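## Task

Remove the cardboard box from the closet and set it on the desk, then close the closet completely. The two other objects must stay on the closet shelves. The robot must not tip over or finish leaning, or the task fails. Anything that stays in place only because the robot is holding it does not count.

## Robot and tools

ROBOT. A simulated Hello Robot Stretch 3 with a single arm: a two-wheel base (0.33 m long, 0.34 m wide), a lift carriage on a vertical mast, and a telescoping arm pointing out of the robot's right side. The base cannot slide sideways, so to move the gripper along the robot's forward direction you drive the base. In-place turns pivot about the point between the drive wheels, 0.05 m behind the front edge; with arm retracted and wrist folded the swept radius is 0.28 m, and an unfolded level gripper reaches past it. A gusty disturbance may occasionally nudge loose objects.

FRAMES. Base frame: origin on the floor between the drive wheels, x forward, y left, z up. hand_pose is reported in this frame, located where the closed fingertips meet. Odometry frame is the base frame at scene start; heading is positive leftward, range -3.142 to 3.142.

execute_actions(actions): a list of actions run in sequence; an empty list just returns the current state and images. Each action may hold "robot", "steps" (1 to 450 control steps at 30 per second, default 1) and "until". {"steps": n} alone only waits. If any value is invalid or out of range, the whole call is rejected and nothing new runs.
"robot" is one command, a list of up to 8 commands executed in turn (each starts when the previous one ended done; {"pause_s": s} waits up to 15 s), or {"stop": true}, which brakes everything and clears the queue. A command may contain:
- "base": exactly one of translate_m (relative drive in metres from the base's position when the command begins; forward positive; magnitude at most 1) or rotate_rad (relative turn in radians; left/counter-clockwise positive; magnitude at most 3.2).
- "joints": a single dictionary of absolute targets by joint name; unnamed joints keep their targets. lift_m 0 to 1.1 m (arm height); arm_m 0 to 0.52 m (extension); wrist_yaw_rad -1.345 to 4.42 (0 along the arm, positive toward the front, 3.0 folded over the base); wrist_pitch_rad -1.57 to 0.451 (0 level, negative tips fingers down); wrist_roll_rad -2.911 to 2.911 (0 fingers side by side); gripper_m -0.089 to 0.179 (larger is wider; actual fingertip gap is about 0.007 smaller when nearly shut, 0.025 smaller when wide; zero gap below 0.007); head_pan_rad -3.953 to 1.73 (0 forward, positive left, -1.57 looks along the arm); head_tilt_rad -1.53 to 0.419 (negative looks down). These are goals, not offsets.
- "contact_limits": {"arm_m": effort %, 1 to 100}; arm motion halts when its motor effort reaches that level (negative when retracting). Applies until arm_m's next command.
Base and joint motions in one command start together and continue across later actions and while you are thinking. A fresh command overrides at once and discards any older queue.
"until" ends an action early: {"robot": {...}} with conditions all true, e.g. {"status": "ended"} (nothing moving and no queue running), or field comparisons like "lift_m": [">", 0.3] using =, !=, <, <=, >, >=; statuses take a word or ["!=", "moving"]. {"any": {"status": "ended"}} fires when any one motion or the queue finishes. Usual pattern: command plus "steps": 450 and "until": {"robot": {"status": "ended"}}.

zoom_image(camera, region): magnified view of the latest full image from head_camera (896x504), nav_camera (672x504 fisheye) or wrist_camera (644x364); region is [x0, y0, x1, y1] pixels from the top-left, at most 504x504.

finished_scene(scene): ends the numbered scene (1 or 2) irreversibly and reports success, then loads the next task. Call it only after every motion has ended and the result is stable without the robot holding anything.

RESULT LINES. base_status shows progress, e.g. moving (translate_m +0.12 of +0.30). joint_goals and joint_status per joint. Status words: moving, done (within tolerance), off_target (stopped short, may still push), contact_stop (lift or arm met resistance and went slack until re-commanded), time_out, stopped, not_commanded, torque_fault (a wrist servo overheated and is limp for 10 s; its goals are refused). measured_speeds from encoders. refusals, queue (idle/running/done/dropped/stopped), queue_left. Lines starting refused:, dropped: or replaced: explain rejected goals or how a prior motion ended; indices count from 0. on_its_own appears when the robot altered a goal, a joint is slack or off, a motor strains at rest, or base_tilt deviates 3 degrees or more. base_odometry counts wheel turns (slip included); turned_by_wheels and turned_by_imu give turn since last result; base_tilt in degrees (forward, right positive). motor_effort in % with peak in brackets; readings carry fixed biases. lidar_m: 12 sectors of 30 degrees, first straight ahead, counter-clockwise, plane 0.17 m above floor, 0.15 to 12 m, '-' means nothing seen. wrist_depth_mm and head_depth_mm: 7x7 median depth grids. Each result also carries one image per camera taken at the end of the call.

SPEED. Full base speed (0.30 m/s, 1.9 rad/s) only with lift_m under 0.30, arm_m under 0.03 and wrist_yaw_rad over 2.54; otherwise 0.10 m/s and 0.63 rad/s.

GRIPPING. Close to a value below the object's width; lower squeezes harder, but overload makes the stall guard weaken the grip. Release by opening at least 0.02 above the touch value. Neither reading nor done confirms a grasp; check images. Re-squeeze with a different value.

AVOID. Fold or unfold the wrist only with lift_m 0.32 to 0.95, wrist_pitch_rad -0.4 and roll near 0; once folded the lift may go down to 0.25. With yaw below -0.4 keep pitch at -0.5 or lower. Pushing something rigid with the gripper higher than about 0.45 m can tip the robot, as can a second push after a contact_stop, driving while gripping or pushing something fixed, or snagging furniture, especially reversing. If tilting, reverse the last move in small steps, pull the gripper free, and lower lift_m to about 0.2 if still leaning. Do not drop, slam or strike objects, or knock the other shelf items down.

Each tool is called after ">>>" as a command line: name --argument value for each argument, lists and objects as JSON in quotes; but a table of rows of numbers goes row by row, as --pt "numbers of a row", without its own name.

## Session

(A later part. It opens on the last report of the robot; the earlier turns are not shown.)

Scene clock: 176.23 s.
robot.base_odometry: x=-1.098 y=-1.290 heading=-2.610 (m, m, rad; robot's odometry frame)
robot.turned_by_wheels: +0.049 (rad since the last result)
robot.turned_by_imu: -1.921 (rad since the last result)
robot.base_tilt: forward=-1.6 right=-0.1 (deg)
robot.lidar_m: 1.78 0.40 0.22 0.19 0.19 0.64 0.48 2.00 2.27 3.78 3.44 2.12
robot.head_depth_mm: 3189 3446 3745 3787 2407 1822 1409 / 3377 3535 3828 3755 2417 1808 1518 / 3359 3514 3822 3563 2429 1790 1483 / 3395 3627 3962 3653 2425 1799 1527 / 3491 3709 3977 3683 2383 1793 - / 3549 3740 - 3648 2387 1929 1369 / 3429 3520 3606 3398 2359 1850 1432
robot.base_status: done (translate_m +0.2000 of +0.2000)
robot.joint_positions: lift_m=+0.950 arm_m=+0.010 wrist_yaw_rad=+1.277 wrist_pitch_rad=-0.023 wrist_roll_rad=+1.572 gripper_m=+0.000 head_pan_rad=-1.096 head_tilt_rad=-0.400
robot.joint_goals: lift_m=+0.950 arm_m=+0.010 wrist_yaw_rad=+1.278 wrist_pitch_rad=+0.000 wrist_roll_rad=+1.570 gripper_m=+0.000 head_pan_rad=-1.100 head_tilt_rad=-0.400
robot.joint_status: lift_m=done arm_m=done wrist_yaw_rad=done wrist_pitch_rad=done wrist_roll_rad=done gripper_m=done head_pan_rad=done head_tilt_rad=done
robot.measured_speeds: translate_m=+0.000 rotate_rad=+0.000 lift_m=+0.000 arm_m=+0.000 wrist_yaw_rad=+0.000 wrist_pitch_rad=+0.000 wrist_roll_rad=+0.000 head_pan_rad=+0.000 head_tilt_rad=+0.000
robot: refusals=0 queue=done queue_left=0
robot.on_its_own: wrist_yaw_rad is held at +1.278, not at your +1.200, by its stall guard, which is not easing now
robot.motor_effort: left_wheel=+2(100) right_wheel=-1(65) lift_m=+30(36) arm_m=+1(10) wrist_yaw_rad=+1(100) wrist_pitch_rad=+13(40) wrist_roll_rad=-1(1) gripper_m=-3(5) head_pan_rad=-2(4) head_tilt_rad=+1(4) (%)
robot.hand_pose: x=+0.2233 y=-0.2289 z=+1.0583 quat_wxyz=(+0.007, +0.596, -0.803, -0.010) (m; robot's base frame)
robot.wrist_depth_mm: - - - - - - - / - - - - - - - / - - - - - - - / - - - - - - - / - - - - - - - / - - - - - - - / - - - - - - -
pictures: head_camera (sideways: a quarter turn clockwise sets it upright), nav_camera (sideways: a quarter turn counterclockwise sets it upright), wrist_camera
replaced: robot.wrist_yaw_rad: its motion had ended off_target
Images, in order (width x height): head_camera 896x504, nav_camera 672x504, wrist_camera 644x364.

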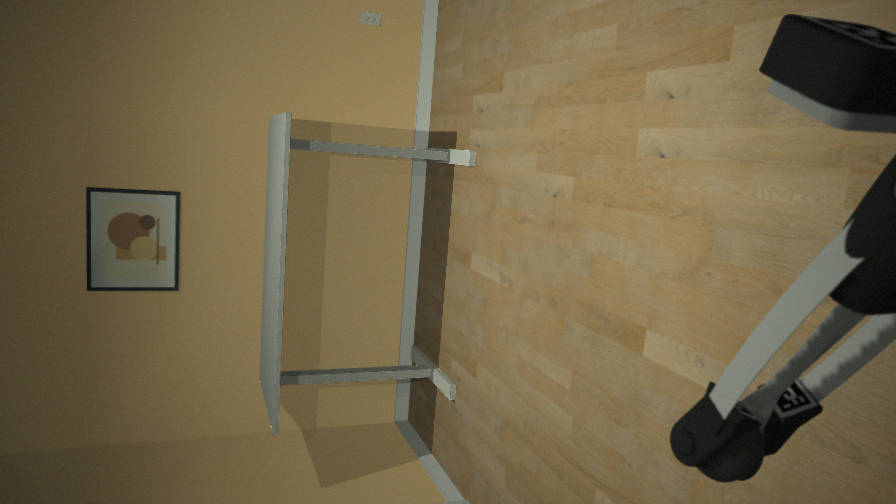

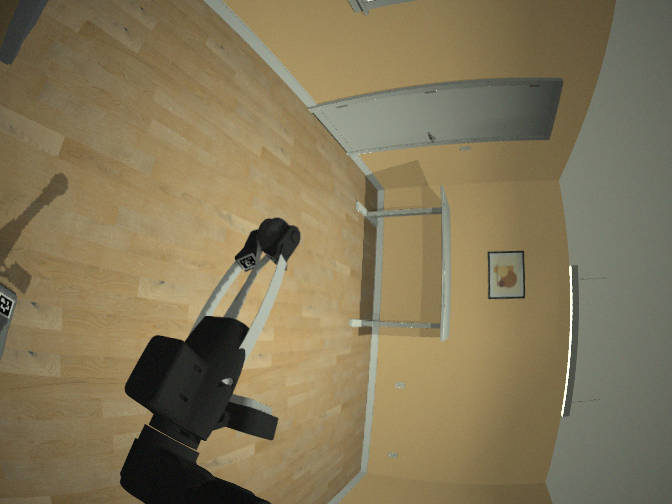

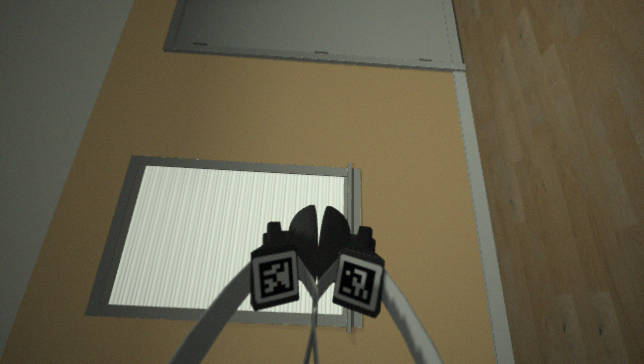

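>>> execute_actions --actions '[{"robot":{"joints":{"head_pan_rad":1.6,"head_tilt_rad":-0.5}},"steps":200,"until":{"robot":{"status":"ended"}}}]'

Scene clock: 178.47 s.
robot.base_odometry: x=-1.098 y=-1.290 heading=-2.610 (m, m, rad; robot's odometry frame)
robot.turned_by_wheels: +0.000 (rad since the last result)
robot.turned_by_imu: -0.001 (rad since the last result)
robot.base_tilt: forward=-1.6 right=-0.1 (deg)
robot.lidar_m: 1.78 0.40 0.22 0.19 0.19 0.64 0.48 2.00 2.26 3.80 3.43 2.12
robot.head_depth_mm: - - - - - - 295 / - - - - - - 285 / - - - - - - - / - - - - - - - / - - - - - - - / - - - - - - - / - - - - - - -
robot.base_status: done (translate_m +0.2000 of +0.2000)
robot.joint_positions: lift_m=+0.950 arm_m=+0.010 wrist_yaw_rad=+1.277 wrist_pitch_rad=-0.023 wrist_roll_rad=+1.572 gripper_m=+0.000 head_pan_rad=+1.593 head_tilt_rad=-0.494
robot.joint_goals: lift_m=+0.950 arm_m=+0.010 wrist_yaw_rad=+1.278 wrist_pitch_rad=+0.000 wrist_roll_rad=+1.570 gripper_m=+0.000 head_pan_rad=+1.600 head_tilt_rad=-0.500
robot.joint_status: lift_m=done arm_m=done wrist_yaw_rad=done wrist_pitch_rad=done wrist_roll_rad=done gripper_m=done head_pan_rad=done head_tilt_rad=done
robot.measured_speeds: translate_m=+0.000 rotate_rad=+0.000 lift_m=+0.000 arm_m=+0.000 wrist_yaw_rad=+0.000 wrist_pitch_rad=+0.000 wrist_roll_rad=+0.000 head_pan_rad=+0.000 head_tilt_rad=+0.000
robot: refusals=0 queue=done queue_left=0
robot.on_its_own: wrist_yaw_rad is held at +1.278, not at your +1.200, by its stall guard, which is not easing now
robot.motor_effort: left_wheel=+3(2) right_wheel=-1(1) lift_m=+29(31) arm_m=+1(1) wrist_yaw_rad=+0(1) wrist_pitch_rad=+14(14) wrist_roll_rad=-1(1) gripper_m=-3(4) head_pan_rad=+4(43) head_tilt_rad=-4(14) (%)
robot.hand_pose: x=+0.2233 y=-0.2289 z=+1.0583 quat_wxyz=(+0.007, +0.596, -0.803, -0.010) (m; robot's base frame)
robot.wrist_depth_mm: - - - - - - - / - - - - - - - / - - - - - - - / - - - - - - - / - - - - - - - / - - - - - - - / - - - - - - -
pictures: head_camera (sideways: a quarter turn clockwise sets it upright), nav_camera (sideways: a quarter turn counterclockwise sets it upright), wrist_camera
Images, in order (width x height): head_camera 896x504, nav_camera 672x504, wrist_camera 644x364.

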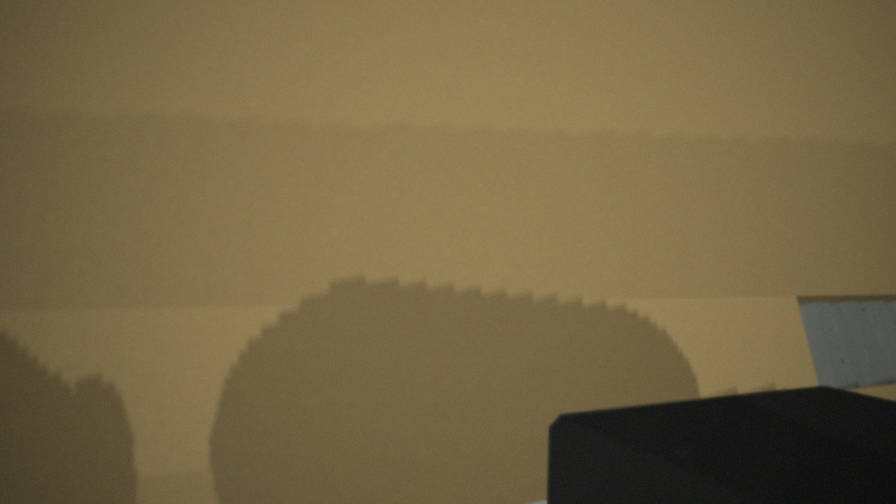

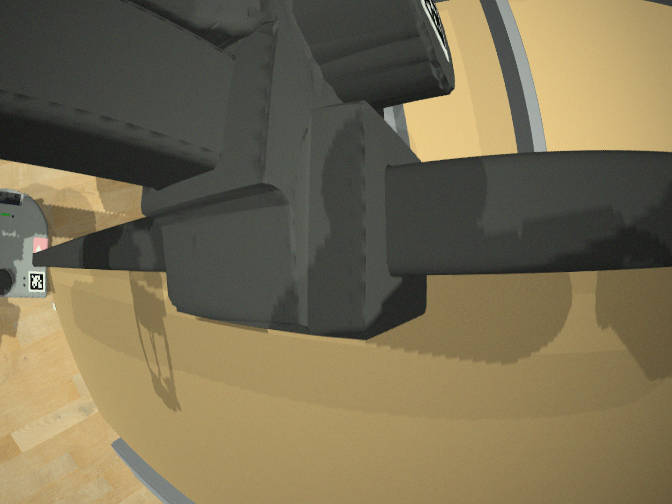

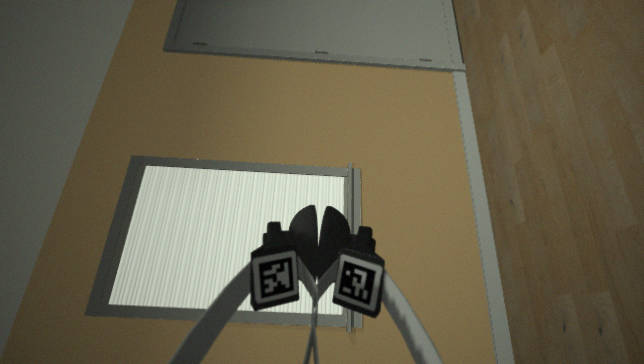

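>>> execute_actions --actions '[{"robot":[{"base":{"translate_m":0.3}},{"base":{"rotate_rad":-1.17}},{"base":{"translate_m":0.45},"joints":{"head_pan_rad":-2.7,"head_tilt_rad":-0.4}}],"steps":450,"until":{"robot":{"status":"ended"}}}]'

Scene clock: 191.40 s.
robot.base_odometry: x=-1.718 y=-1.174 heading=+2.504 (m, m, rad; robot's odometry frame)
robot.turned_by_wheels: -1.170 (rad since the last result)
robot.turned_by_imu: -1.164 (rad since the last result)
robot.base_tilt: forward=-1.7 right=-0.1 (deg)
robot.lidar_m: 2.89 1.85 1.46 1.44 0.91 0.73 0.72 0.78 1.13 2.34 2.51 3.40
robot.head_depth_mm: 600 629 667 708 753 812 870 / 631 666 708 756 809 866 945 / 1377 1444 1224 1332 879 955 1020 / 1387 1479 1575 1602 1630 1792 1463 / 1221 1290 1356 1447 1549 1669 1504 / 1079 1133 1086 1132 1205 1303 - / 860 917 988 1087 1202 1334 -
robot.base_status: done (translate_m +0.4500 of +0.4500)
robot.joint_positions: lift_m=+0.950 arm_m=+0.010 wrist_yaw_rad=+1.277 wrist_pitch_rad=-0.023 wrist_roll_rad=+1.572 gripper_m=+0.000 head_pan_rad=-2.693 head_tilt_rad=-0.409
robot.joint_goals: lift_m=+0.950 arm_m=+0.010 wrist_yaw_rad=+1.278 wrist_pitch_rad=+0.000 wrist_roll_rad=+1.570 gripper_m=+0.000 head_pan_rad=-2.700 head_tilt_rad=-0.400
robot.joint_status: lift_m=done arm_m=done wrist_yaw_rad=done wrist_pitch_rad=done wrist_roll_rad=done gripper_m=done head_pan_rad=done head_tilt_rad=done
robot.measured_speeds: translate_m=+0.000 rotate_rad=+0.000 lift_m=+0.000 arm_m=+0.000 wrist_yaw_rad=+0.000 wrist_pitch_rad=+0.000 wrist_roll_rad=+0.000 head_pan_rad=+0.000 head_tilt_rad=+0.000
robot: refusals=0 queue=done queue_left=0
robot.on_its_own: wrist_yaw_rad is held at +1.278, not at your +1.200, by its stall guard, which is not easing now
robot.motor_effort: left_wheel=+3(11) right_wheel=-2(5) lift_m=+30(30) arm_m=+1(1) wrist_yaw_rad=+0(0) wrist_pitch_rad=+14(14) wrist_roll_rad=-1(1) gripper_m=-4(3) head_pan_rad=-4(47) head_tilt_rad=+5(16) (%)
robot.hand_pose: x=+0.2233 y=-0.2289 z=+1.0583 quat_wxyz=(+0.007, +0.596, -0.803, -0.010) (m; robot's base frame)
robot.wrist_depth_mm: - - - - - - - / - - - - - - - / - - - - - - - / - - - - - - - / - - - - - - - / - - - - - - - / - - - - - - -
pictures: head_camera (sideways: a quarter turn clockwise sets it upright), nav_camera (sideways: a quarter turn counterclockwise sets it upright), wrist_camera
Images, in order (width x height): head_camera 896x504, nav_camera 672x504, wrist_camera 644x364.

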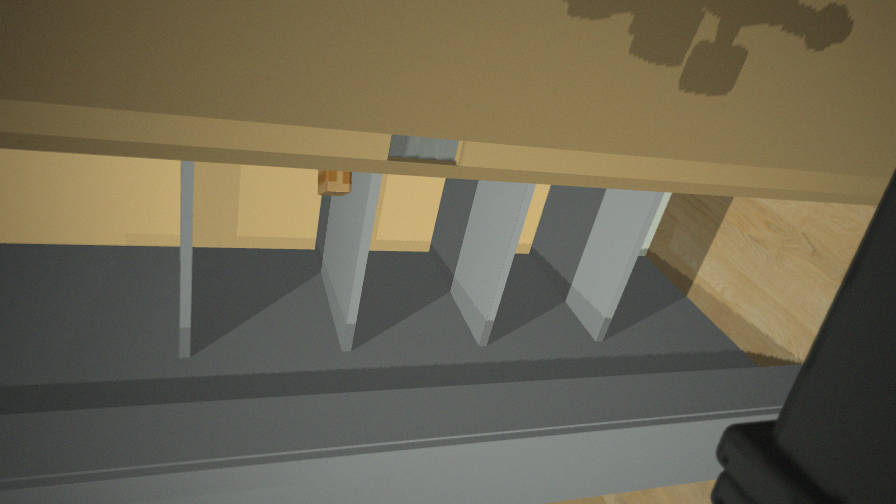

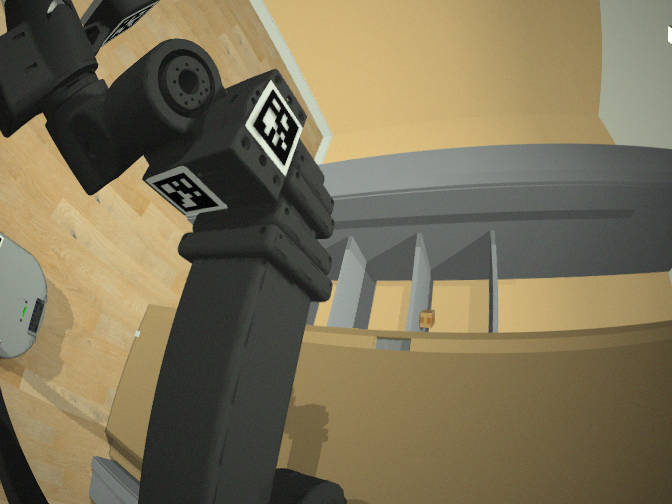

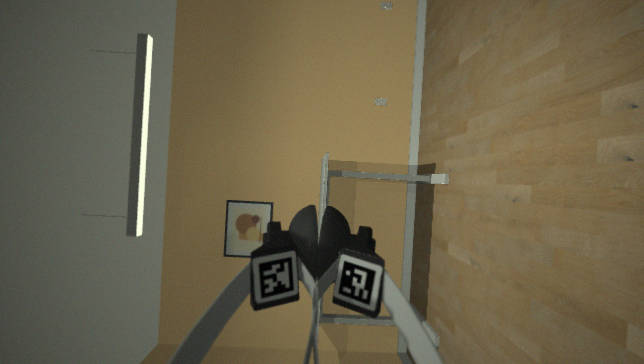

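>>> execute_actions --actions '[{"robot":[{"base":{"translate_m":-0.28},"joints":{"wrist_roll_rad":0,"lift_m":0.92,"head_pan_rad":-1.57,"head_tilt_rad":-0.4}},{"base":{"rotate_rad":-1.571}},{"base":{"translate_m":0.42}},{"joints":{"wrist_yaw_rad":0,"gripper_m":0.12}}],"steps":450,"until":{"robot":{"status":"ended"}}},{"steps":200,"until":{"robot":{"status":"ended"}}}]'

Scene clock: 207.17 s.
robot.base_odometry: x=-1.243 y=-1.003 heading=+0.933 (m, m, rad; robot's odometry frame)
robot.turned_by_wheels: -1.571 (rad since the last result)
robot.turned_by_imu: -1.567 (rad since the last result)
robot.base_tilt: forward=-1.7 right=+0.0 (deg)
robot.lidar_m: 1.89 2.04 3.09 3.12 2.42 1.91 1.89 0.63 0.51 1.16 0.58 1.92
robot.head_depth_mm: 996 1050 1120 856 520 554 - / 1007 1058 1136 1006 1084 1187 1082 / 1022 1073 1153 998 1079 1272 - / 1029 1083 1160 946 1075 1314 - / 1041 1112 1182 1283 1097 1180 1372 / 1052 1108 1187 1175 1068 1210 1340 / 914 920 959 934 1002 1043 1061
robot.base_status: done (translate_m +0.4200 of +0.4200)
robot.joint_positions: lift_m=+0.921 arm_m=+0.010 wrist_yaw_rad=+0.002 wrist_pitch_rad=-0.023 wrist_roll_rad=+0.004 gripper_m=+0.120 head_pan_rad=-1.577 head_tilt_rad=-0.408
robot.joint_goals: lift_m=+0.920 arm_m=+0.010 wrist_yaw_rad=+0.000 wrist_pitch_rad=+0.000 wrist_roll_rad=+0.000 gripper_m=+0.120 head_pan_rad=-1.570 head_tilt_rad=-0.400
robot.joint_status: lift_m=done arm_m=done wrist_yaw_rad=done wrist_pitch_rad=done wrist_roll_rad=done gripper_m=done head_pan_rad=done head_tilt_rad=done
robot.measured_speeds: translate_m=+0.000 rotate_rad=+0.000 lift_m=+0.000 arm_m=+0.000 wrist_yaw_rad=+0.000 wrist_pitch_rad=+0.000 wrist_roll_rad=+0.000 head_pan_rad=+0.000 head_tilt_rad=+0.000
robot: refusals=0 queue=done queue_left=0
robot.motor_effort: left_wheel=+3(11) right_wheel=-2(4) lift_m=+15(31) arm_m=+1(1) wrist_yaw_rad=-1(2) wrist_pitch_rad=+14(14) wrist_roll_rad=-2(4) gripper_m=+0(81) head_pan_rad=+4(45) head_tilt_rad=+5(4) (%)
robot.hand_pose: x=-0.0209 y=-0.4106 z=+1.0292 quat_wxyz=(+0.706, +0.009, -0.708, -0.008) (m; robot's base frame)
robot.wrist_depth_mm: 348 609 879 929 901 813 205 / 355 618 952 931 939 903 209 / 359 600 828 744 944 914 219 / 362 654 - - 993 547 230 / 368 615 966 - - 255 236 / 371 - 727 740 748 247 240 / 362 692 - - 981 279 249
pictures: head_camera (sideways: a quarter turn clockwise sets it upright), nav_camera (sideways: a quarter turn counterclockwise sets it upright), wrist_camera
Images, in order (width x height): head_camera 896x504, nav_camera 672x504, wrist_camera 644x364.

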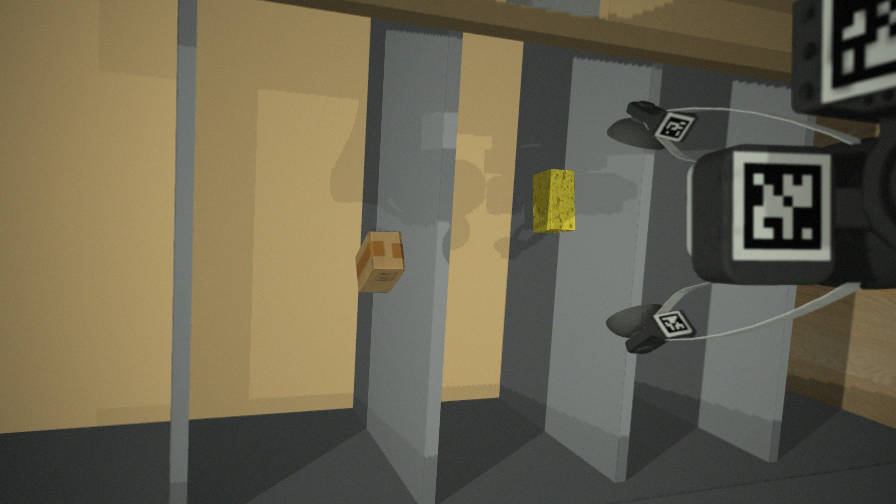

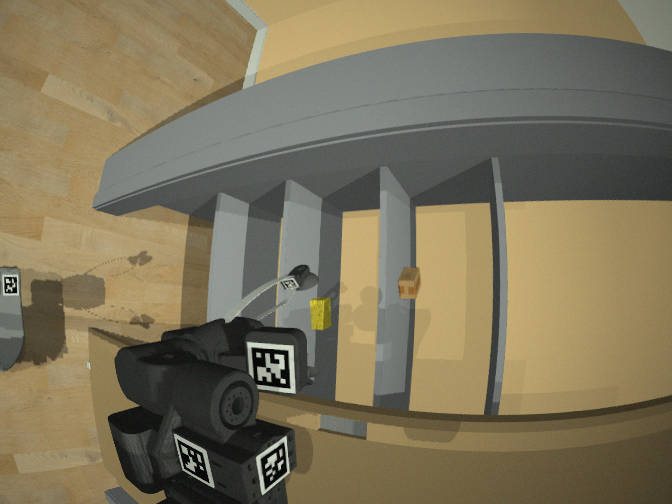

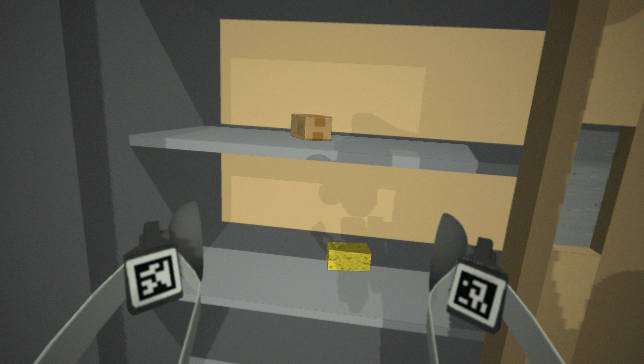

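>>> execute_actions --actions '[{"robot":[{"base":{"translate_m":0.022},"joints":{"lift_m":0.945,"gripper_m":0.15}},{"joints":{"arm_m":0.52}}],"steps":450,"until":{"robot":{"status":"ended"}}}]'

Scene clock: 214.77 s.
robot.base_odometry: x=-1.230 y=-0.986 heading=+0.933 (m, m, rad; robot's odometry frame)
robot.turned_by_wheels: +0.000 (rad since the last result)
robot.turned_by_imu: -0.002 (rad since the last result)
robot.base_tilt: forward=-1.7 right=+0.0 (deg)
robot.lidar_m: 1.87 2.02 3.07 3.12 2.43 1.94 1.91 0.63 0.52 1.10 0.56 1.89
robot.head_depth_mm: 996 1053 1125 929 - 860 609 / 1008 1067 1139 - 1035 1182 1314 / 1018 1081 1147 1281 1067 1184 1356 / 1027 1080 1165 1295 1073 1223 1351 / 1043 1113 1180 1292 1069 1218 1371 / 1047 1096 1168 1116 1073 1178 1312 / 865 875 910 892 956 981 776
robot.base_status: done (translate_m +0.0220 of +0.0220)
robot.joint_positions: lift_m=+0.944 arm_m=+0.520 wrist_yaw_rad=+0.001 wrist_pitch_rad=-0.023 wrist_roll_rad=+0.004 gripper_m=+0.150 head_pan_rad=-1.577 head_tilt_rad=-0.408
robot.joint_goals: lift_m=+0.945 arm_m=+0.520 wrist_yaw_rad=+0.000 wrist_pitch_rad=+0.000 wrist_roll_rad=+0.000 gripper_m=+0.150 head_pan_rad=-1.570 head_tilt_rad=-0.400
robot.joint_status: lift_m=done arm_m=done wrist_yaw_rad=done wrist_pitch_rad=done wrist_roll_rad=done gripper_m=done head_pan_rad=done head_tilt_rad=done
robot.measured_speeds: translate_m=+0.000 rotate_rad=+0.000 lift_m=+0.000 arm_m=+0.000 wrist_yaw_rad=+0.000 wrist_pitch_rad=+0.000 wrist_roll_rad=+0.000 head_pan_rad=+0.000 head_tilt_rad=+0.000
robot: refusals=0 queue=done queue_left=0
robot.motor_effort: left_wheel=+3(10) right_wheel=-1(3) lift_m=+39(41) arm_m=+4(4) wrist_yaw_rad=+0(2) wrist_pitch_rad=+13(14) wrist_roll_rad=-2(1) gripper_m=+0(82) head_pan_rad=+4(4) head_tilt_rad=+5(6) (%)
robot.hand_pose: x=-0.0213 y=-0.9202 z=+1.0533 quat_wxyz=(+0.706, +0.009, -0.708, -0.008) (m; robot's base frame)
robot.wrist_depth_mm: 360 455 446 433 416 402 388 / 367 477 458 451 435 419 404 / 373 483 482 463 445 429 418 / 343 374 361 210 452 443 430 / 229 253 244 191 268 307 297 / 178 167 179 184 190 - 203 / 131 136 140 144 147 145 155
pictures: head_camera (sideways: a quarter turn clockwise sets it upright), nav_camera (sideways: a quarter turn counterclockwise sets it upright), wrist_camera
Images, in order (width x height): head_camera 896x504, nav_camera 672x504, wrist_camera 644x364.

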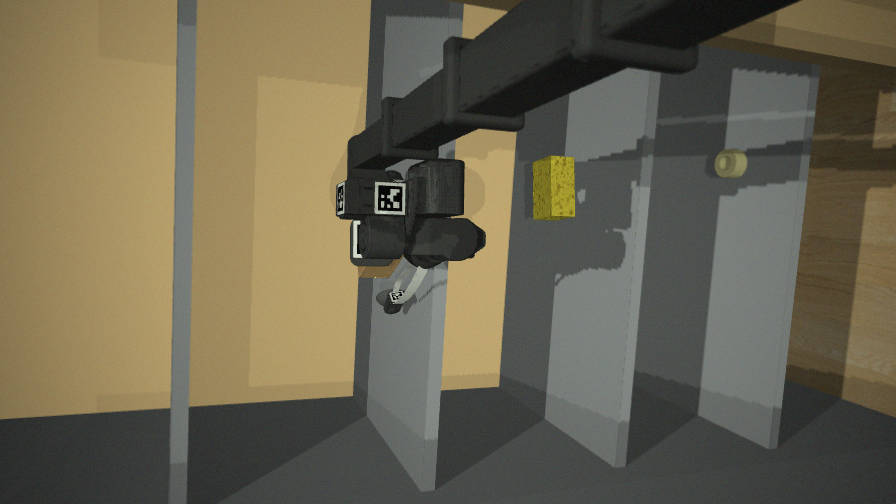

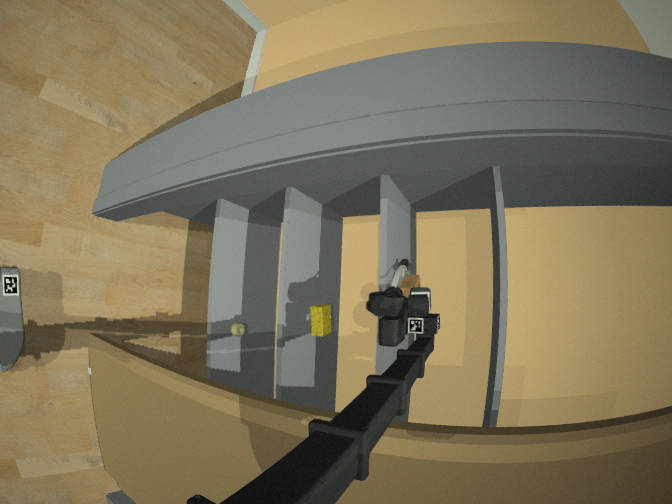

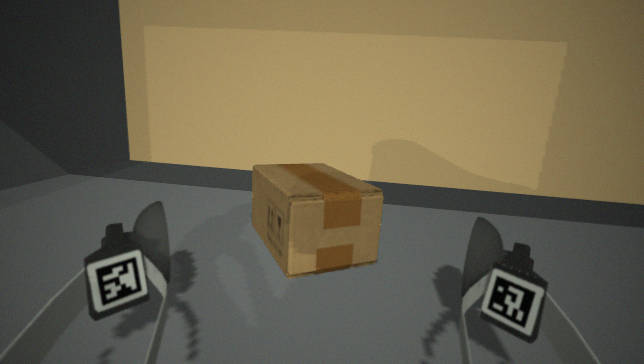

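>>> execute_actions --actions '[{"robot":[{"joints":{"gripper_m":0.04}},{"joints":{"lift_m":0.97}},{"joints":{"arm_m":0.35}}],"steps":450,"until":{"robot":{"status":"ended"}}}]'

Scene clock: 219.97 s.
robot.base_odometry: x=-1.230 y=-0.986 heading=+0.933 (m, m, rad; robot's odometry frame)
robot.turned_by_wheels: +0.000 (rad since the last result)
robot.turned_by_imu: -0.001 (rad since the last result)
robot.base_tilt: forward=-1.7 right=+0.0 (deg)
robot.lidar_m: 1.86 2.02 3.07 3.11 2.43 1.93 1.91 0.63 0.52 1.10 0.56 1.89
robot.head_depth_mm: 999 1053 1125 930 - 605 611 / 1010 1064 1136 - 1085 1186 1329 / 1016 1076 1157 - 1055 1181 1358 / 1031 1082 1168 1292 1056 1218 1346 / 1033 1116 1187 1286 1073 1218 1387 / 1041 1103 1169 1111 1071 1175 1306 / 861 874 911 892 955 979 774
robot.base_status: done (translate_m +0.0220 of +0.0220)
robot.joint_positions: lift_m=+0.970 arm_m=+0.350 wrist_yaw_rad=+0.000 wrist_pitch_rad=-0.023 wrist_roll_rad=+0.004 gripper_m=+0.040 head_pan_rad=-1.577 head_tilt_rad=-0.408
robot.joint_goals: lift_m=+0.970 arm_m=+0.350 wrist_yaw_rad=+0.000 wrist_pitch_rad=+0.000 wrist_roll_rad=+0.000 gripper_m=+0.040 head_pan_rad=-1.570 head_tilt_rad=-0.400
robot.joint_status: lift_m=done arm_m=done wrist_yaw_rad=done wrist_pitch_rad=done wrist_roll_rad=done gripper_m=done head_pan_rad=done head_tilt_rad=done
robot.measured_speeds: translate_m=+0.000 rotate_rad=+0.000 lift_m=+0.000 arm_m=+0.000 wrist_yaw_rad=+0.000 wrist_pitch_rad=+0.000 wrist_roll_rad=+0.000 head_pan_rad=+0.000 head_tilt_rad=+0.000
robot: refusals=0 queue=done queue_left=0
robot.motor_effort: left_wheel=+3(3) right_wheel=-1(2) lift_m=+39(38) arm_m=-3(2) wrist_yaw_rad=-1(0) wrist_pitch_rad=+14(13) wrist_roll_rad=-1(2) gripper_m=+0(80) head_pan_rad=+4(4) head_tilt_rad=+5(5) (%)
robot.hand_pose: x=-0.0213 y=-0.7509 z=+1.0783 quat_wxyz=(+0.706, +0.009, -0.708, -0.008) (m; robot's base frame)
robot.wrist_depth_mm: 383 512 612 593 572 554 539 / 392 527 637 612 598 581 557 / 397 538 662 641 616 592 575 / 382 471 509 383 591 605 579 / 288 301 335 327 355 361 376 / 394 494 254 247 258 248 256 / 421 544 622 639 635 630 227
pictures: head_camera (sideways: a quarter turn clockwise sets it upright), nav_camera (sideways: a quarter turn counterclockwise sets it upright), wrist_camera
Images, in order (width x height): head_camera 896x504, nav_camera 672x504, wrist_camera 644x364.

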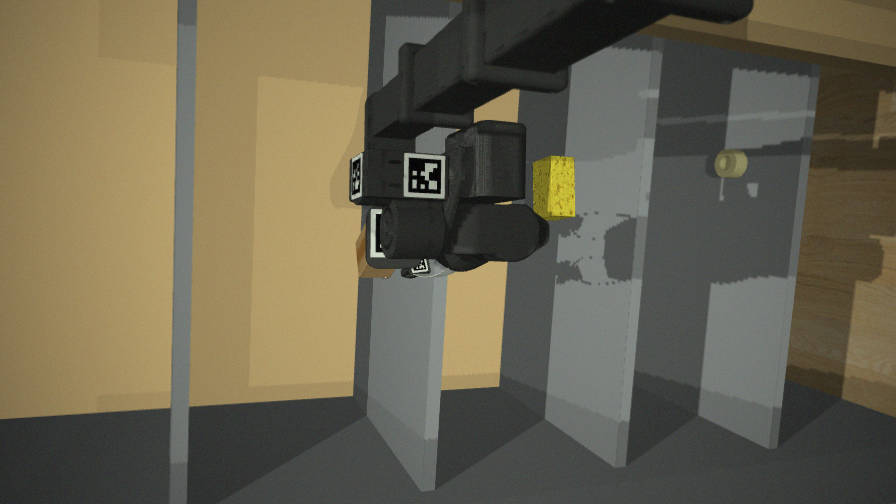

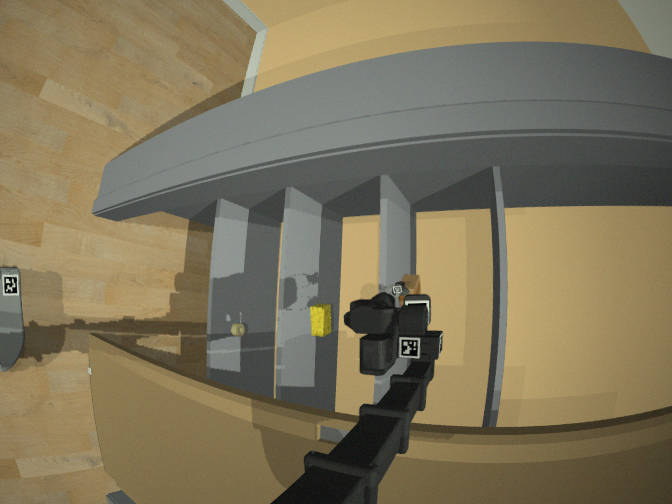

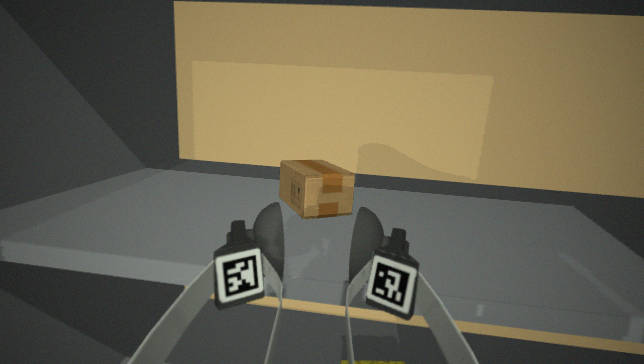

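>>> execute_actions --actions '[{"robot":[{"joints":{"arm_m":0.0,"lift_m":0.945}},{"joints":{"wrist_yaw_rad":1.57},"base":{"rotate_rad":-0.5}},{"base":{"translate_m":0.21}},{"base":{"rotate_rad":0.5}},{"base":{"translate_m":-0.184}},{"joints":{"wrist_yaw_rad":0,"gripper_m":0.15}},{"joints":{"arm_m":0.40}}],"steps":450,"until":{"robot":{"status":"ended"}}},{"steps":300,"until":{"robot":{"status":"ended"}}}]'

Scene clock: 239.60 s.
robot.base_odometry: x=-1.149 y=-1.045 heading=+0.933 (m, m, rad; robot's odometry frame)
robot.turned_by_wheels: +0.000 (rad since the last result)
robot.turned_by_imu: -0.005 (rad since the last result)
robot.base_tilt: forward=-1.6 right=+0.0 (deg)
robot.lidar_m: 1.85 2.01 3.03 3.23 2.45 1.94 0.99 0.51 0.42 1.06 0.48 0.62
robot.head_depth_mm: 914 963 1044 856 - 913 990 / 929 968 1053 - 1038 907 1015 / 935 981 1063 - 993 1111 1040 / 944 985 1081 991 1053 1112 1037 / 953 1022 1085 942 1074 1105 1069 / 965 1015 1085 901 1065 1141 1061 / 834 848 877 828 926 907 986
robot.base_status: done (translate_m -0.1840 of -0.1840)
robot.joint_positions: lift_m=+0.945 arm_m=+0.400 wrist_yaw_rad=+0.001 wrist_pitch_rad=-0.023 wrist_roll_rad=+0.004 gripper_m=+0.150 head_pan_rad=-1.577 head_tilt_rad=-0.408
robot.joint_goals: lift_m=+0.945 arm_m=+0.400 wrist_yaw_rad=+0.000 wrist_pitch_rad=+0.000 wrist_roll_rad=+0.000 gripper_m=+0.150 head_pan_rad=-1.570 head_tilt_rad=-0.400
robot.joint_status: lift_m=done arm_m=done wrist_yaw_rad=done wrist_pitch_rad=done wrist_roll_rad=done gripper_m=done head_pan_rad=done head_tilt_rad=done
robot.measured_speeds: translate_m=+0.000 rotate_rad=+0.000 lift_m=+0.000 arm_m=+0.000 wrist_yaw_rad=+0.000 wrist_pitch_rad=+0.000 wrist_roll_rad=+0.000 head_pan_rad=+0.000 head_tilt_rad=+0.000
robot: refusals=0 queue=done queue_left=0
robot.motor_effort: left_wheel=-3(11) right_wheel=+1(4) lift_m=+16(41) arm_m=+4(4) wrist_yaw_rad=-1(2) wrist_pitch_rad=+14(14) wrist_roll_rad=-1(1) gripper_m=+0(84) head_pan_rad=+4(3) head_tilt_rad=+5(5) (%)
robot.hand_pose: x=-0.0213 y=-0.8002 z=+1.0543 quat_wxyz=(+0.706, +0.009, -0.708, -0.008) (m; robot's base frame)
robot.wrist_depth_mm: 361 468 462 451 436 420 407 / 370 490 485 462 453 432 424 / 374 509 507 485 465 448 439 / 349 380 400 220 470 458 443 / 232 257 250 215 271 311 303 / 181 169 181 187 193 - 207 / 133 138 142 146 149 147 158
pictures: head_camera (sideways: a quarter turn clockwise sets it upright), nav_camera (sideways: a quarter turn counterclockwise sets it upright), wrist_camera
Images, in order (width x height): head_camera 896x504, nav_camera 672x504, wrist_camera 644x364.

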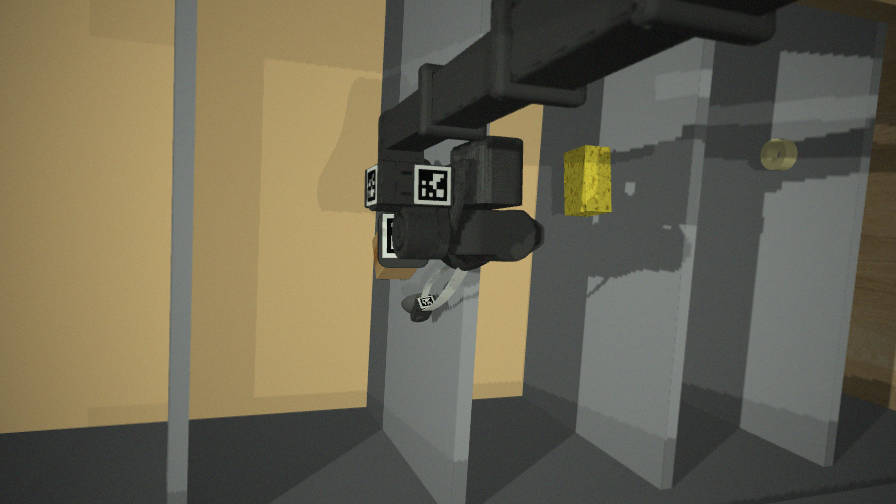

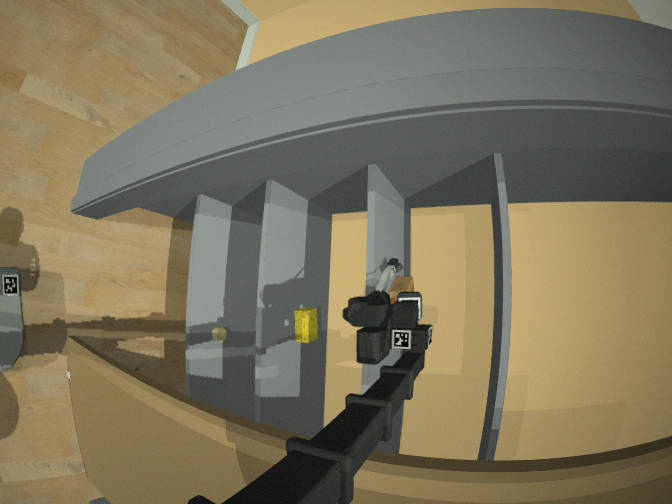

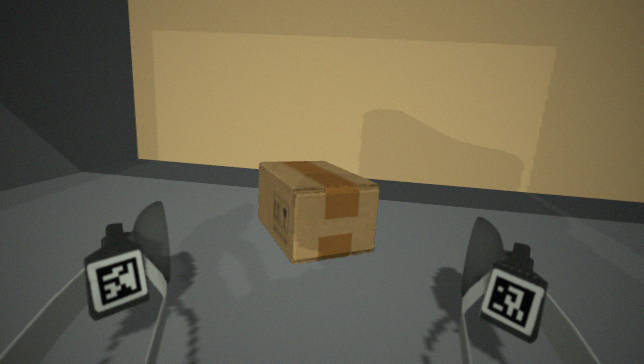

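>>> execute_actions --actions '[{"robot":[{"joints":{"arm_m":0.47}},{"joints":{"gripper_m":0.035}},{"joints":{"lift_m":0.97}},{"joints":{"arm_m":0.0}}],"steps":450,"until":{"robot":{"status":"ended"}}}]'

Scene clock: 248.37 s.
robot.base_odometry: x=-1.149 y=-1.045 heading=+0.933 (m, m, rad; robot's odometry frame)
robot.turned_by_wheels: +0.000 (rad since the last result)
robot.turned_by_imu: -0.002 (rad since the last result)
robot.base_tilt: forward=-1.7 right=-0.1 (deg)
robot.lidar_m: 1.85 2.01 3.03 3.20 2.45 1.95 0.99 0.51 0.42 1.06 0.48 0.62
robot.head_depth_mm: 913 963 1038 863 1092 898 - / 921 966 1054 853 1084 911 - / 936 983 1064 845 1138 - - / 943 990 1077 918 408 - - / 956 1017 1085 908 1068 1104 1070 / 965 1018 1087 903 1070 1145 1064 / 836 845 872 828 926 910 985
robot.base_status: done (translate_m -0.1840 of -0.1840)
robot.joint_positions: lift_m=+0.969 arm_m=+0.001 wrist_yaw_rad=+0.000 wrist_pitch_rad=-0.033 wrist_roll_rad=+0.003 gripper_m=+0.036 head_pan_rad=-1.577 head_tilt_rad=-0.408
robot.joint_goals: lift_m=+0.970 arm_m=+0.000 wrist_yaw_rad=+0.000 wrist_pitch_rad=+0.000 wrist_roll_rad=+0.000 gripper_m=+0.035 head_pan_rad=-1.570 head_tilt_rad=-0.400
robot.joint_status: lift_m=done arm_m=done wrist_yaw_rad=done wrist_pitch_rad=done wrist_roll_rad=done gripper_m=done head_pan_rad=done head_tilt_rad=done
robot.measured_speeds: translate_m=+0.000 rotate_rad=+0.000 lift_m=+0.000 arm_m=+0.000 wrist_yaw_rad=+0.000 wrist_pitch_rad=+0.000 wrist_roll_rad=+0.000 head_pan_rad=+0.000 head_tilt_rad=+0.000
robot: refusals=0 queue=done queue_left=0
robot.motor_effort: left_wheel=-3(3) right_wheel=+2(2) lift_m=+40(43) arm_m=-3(4) wrist_yaw_rad=+0(1) wrist_pitch_rad=+19(19) wrist_roll_rad=-1(1) gripper_m=-16(90) head_pan_rad=+4(4) head_tilt_rad=+5(5) (%)
robot.hand_pose: x=-0.0215 y=-0.4015 z=+1.0756 quat_wxyz=(+0.706, +0.012, -0.708, -0.012) (m; robot's base frame)
robot.wrist_depth_mm: 415 560 773 774 717 660 609 / 411 571 879 862 831 802 776 / 428 579 919 886 878 838 814 / 434 536 574 491 568 617 664 / 443 612 143 142 910 901 866 / 449 582 139 144 - 877 880 / 458 602 617 601 647 670 643
pictures: head_camera (sideways: a quarter turn clockwise sets it upright), nav_camera (sideways: a quarter turn counterclockwise sets it upright), wrist_camera
Images, in order (width x height): head_camera 896x504, nav_camera 672x504, wrist_camera 644x364.

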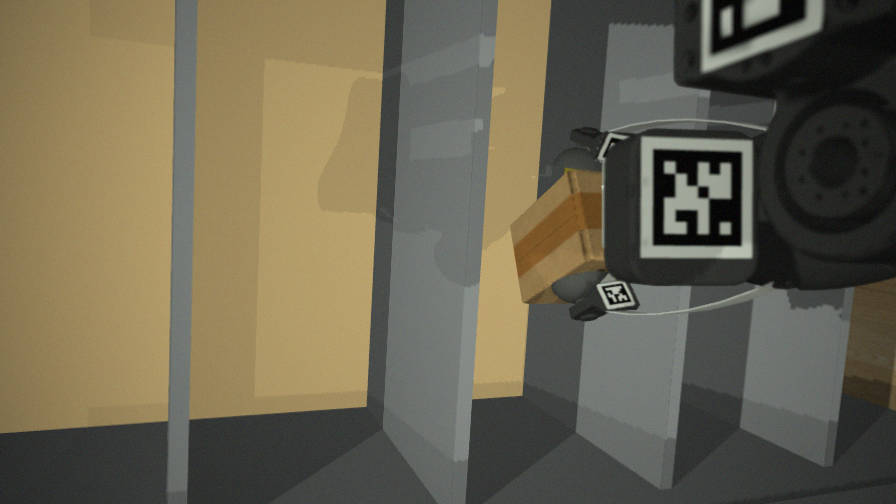

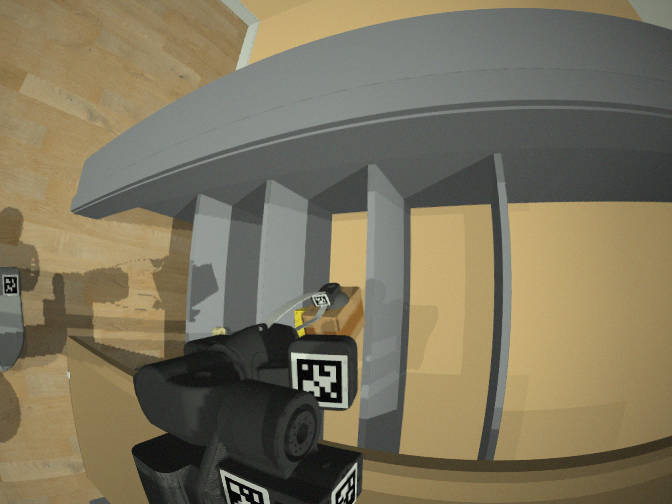

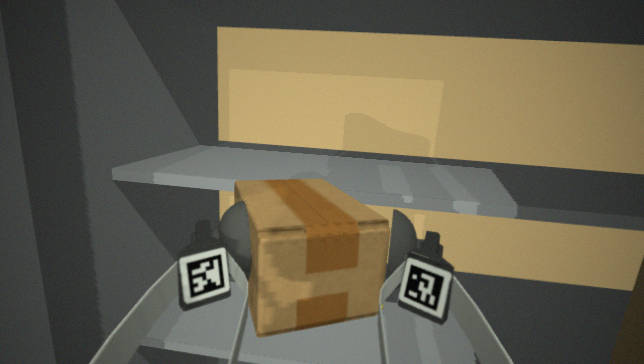

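>>> execute_actions --actions '[{"robot":[{"base":{"translate_m":-0.05},"joints":{"lift_m":0.93}},{"joints":{"wrist_yaw_rad":1.6}},{"joints":{"wrist_pitch_rad":-0.4},"base":{"rotate_rad":1.72}},{"joints":{"wrist_yaw_rad":3.0,"lift_m":0.6},"base":{"translate_m":0.3}},{"joints":{"lift_m":0.28},"base":{"translate_m":0.2}},{"base":{"translate_m":1.0}},{"base":{"translate_m":0.97}},{"base":{"rotate_rad":1.42},"joints":{"lift_m":0.8}}],"steps":450,"until":{"robot":{"status":"ended"}}},{"steps":450,"until":{"robot":{"status":"ended"}}},{"steps":450,"until":{"robot":{"status":"ended"}}},{"robot":[{"joints":{"wrist_yaw_rad":0}},{"joints":{"wrist_pitch_rad":0}}],"steps":450,"until":{"robot":{"status":"ended"}}}]'

Scene clock: 284.30 s.
robot.base_odometry: x=-3.359 y=+0.075 heading=-2.211 (m, m, rad; robot's odometry frame)
robot.turned_by_wheels: +3.140 (rad since the last result)
robot.turned_by_imu: +3.131 (rad since the last result)
robot.base_tilt: forward=-1.7 right=+0.0 (deg)
robot.lidar_m: 1.20 1.30 1.98 2.75 2.98 2.59 2.55 1.65 0.97 1.29 1.08 1.21
robot.head_depth_mm: 1046 1127 1208 977 647 1531 1425 / 1049 1138 1223 978 648 1551 1442 / 1058 1149 1238 968 643 1562 1331 / 1072 1162 1242 963 641 537 888 / 1088 1172 1265 957 639 1605 1409 / 1118 1183 1279 951 637 1620 1424 / 1130 1204 1297 945 633 1646 1411
robot.base_status: done (rotate_rad +1.4199 of +1.4200)
robot.joint_positions: lift_m=+0.799 arm_m=+0.001 wrist_yaw_rad=+0.002 wrist_pitch_rad=-0.038 wrist_roll_rad=+0.002 gripper_m=+0.036 head_pan_rad=-1.577 head_tilt_rad=-0.408
robot.joint_goals: lift_m=+0.800 arm_m=+0.000 wrist_yaw_rad=+0.000 wrist_pitch_rad=+0.000 wrist_roll_rad=+0.000 gripper_m=+0.035 head_pan_rad=-1.570 head_tilt_rad=-0.400
robot.joint_status: lift_m=done arm_m=done wrist_yaw_rad=done wrist_pitch_rad=done wrist_roll_rad=done gripper_m=done head_pan_rad=done head_tilt_rad=done
robot.measured_speeds: translate_m=+0.000 rotate_rad=+0.000 lift_m=+0.000 arm_m=+0.000 wrist_yaw_rad=+0.000 wrist_pitch_rad=+0.000 wrist_roll_rad=+0.000 head_pan_rad=+0.000 head_tilt_rad=+0.000
robot: refusals=0 queue=done queue_left=0
robot.motor_effort: left_wheel=-3(13) right_wheel=+1(6) lift_m=+40(39) arm_m=-2(3) wrist_yaw_rad=-2(3) wrist_pitch_rad=+22(23) wrist_roll_rad=-1(1) gripper_m=-15(16) head_pan_rad=+3(4) head_tilt_rad=+4(6) (%)
robot.hand_pose: x=-0.0209 y=-0.4014 z=+0.9044 quat_wxyz=(+0.706, +0.014, -0.708, -0.013) (m; robot's base frame)
robot.wrist_depth_mm: - - - - 958 924 911 / - - - - - 953 948 / 263 257 247 240 259 336 493 / - - - 240 - - 223 / 804 - 143 141 - - - / 831 - 139 145 - - - / 874 - - - - - 672
pictures: head_camera (sideways: a quarter turn clockwise sets it upright), nav_camera (sideways: a quarter turn counterclockwise sets it upright), wrist_camera
Images, in order (width x height): head_camera 896x504, nav_camera 672x504, wrist_camera 644x364.

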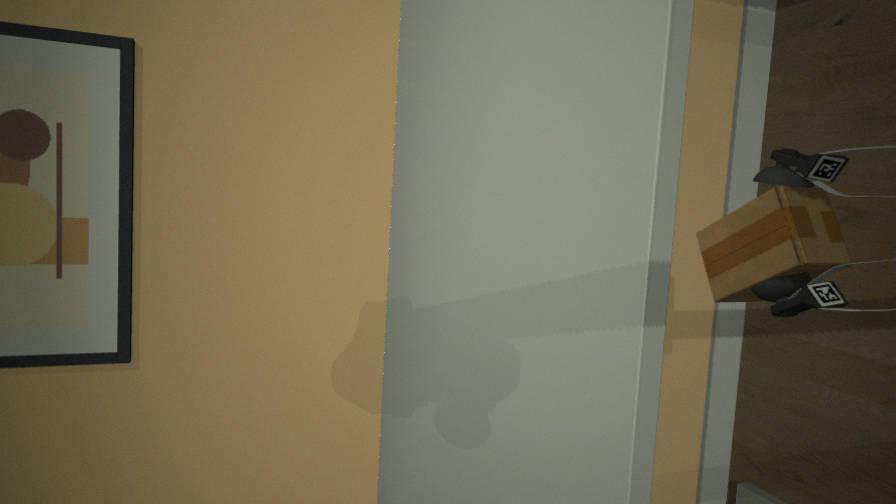

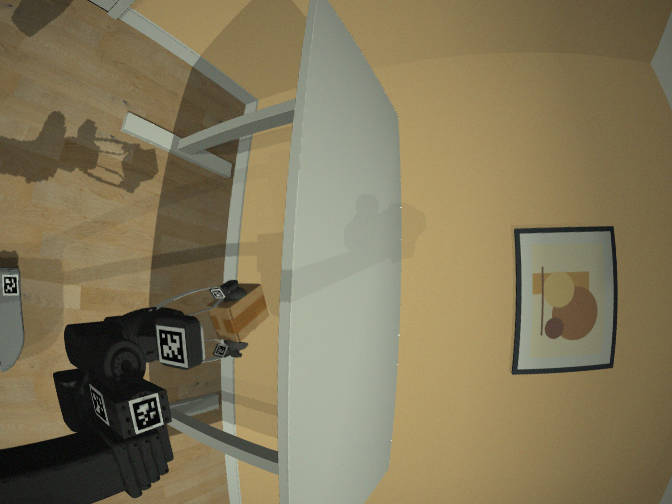

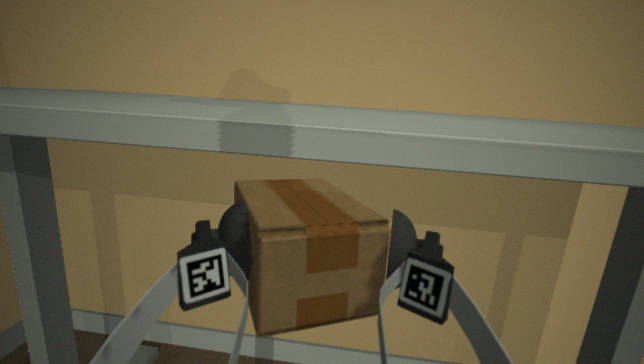

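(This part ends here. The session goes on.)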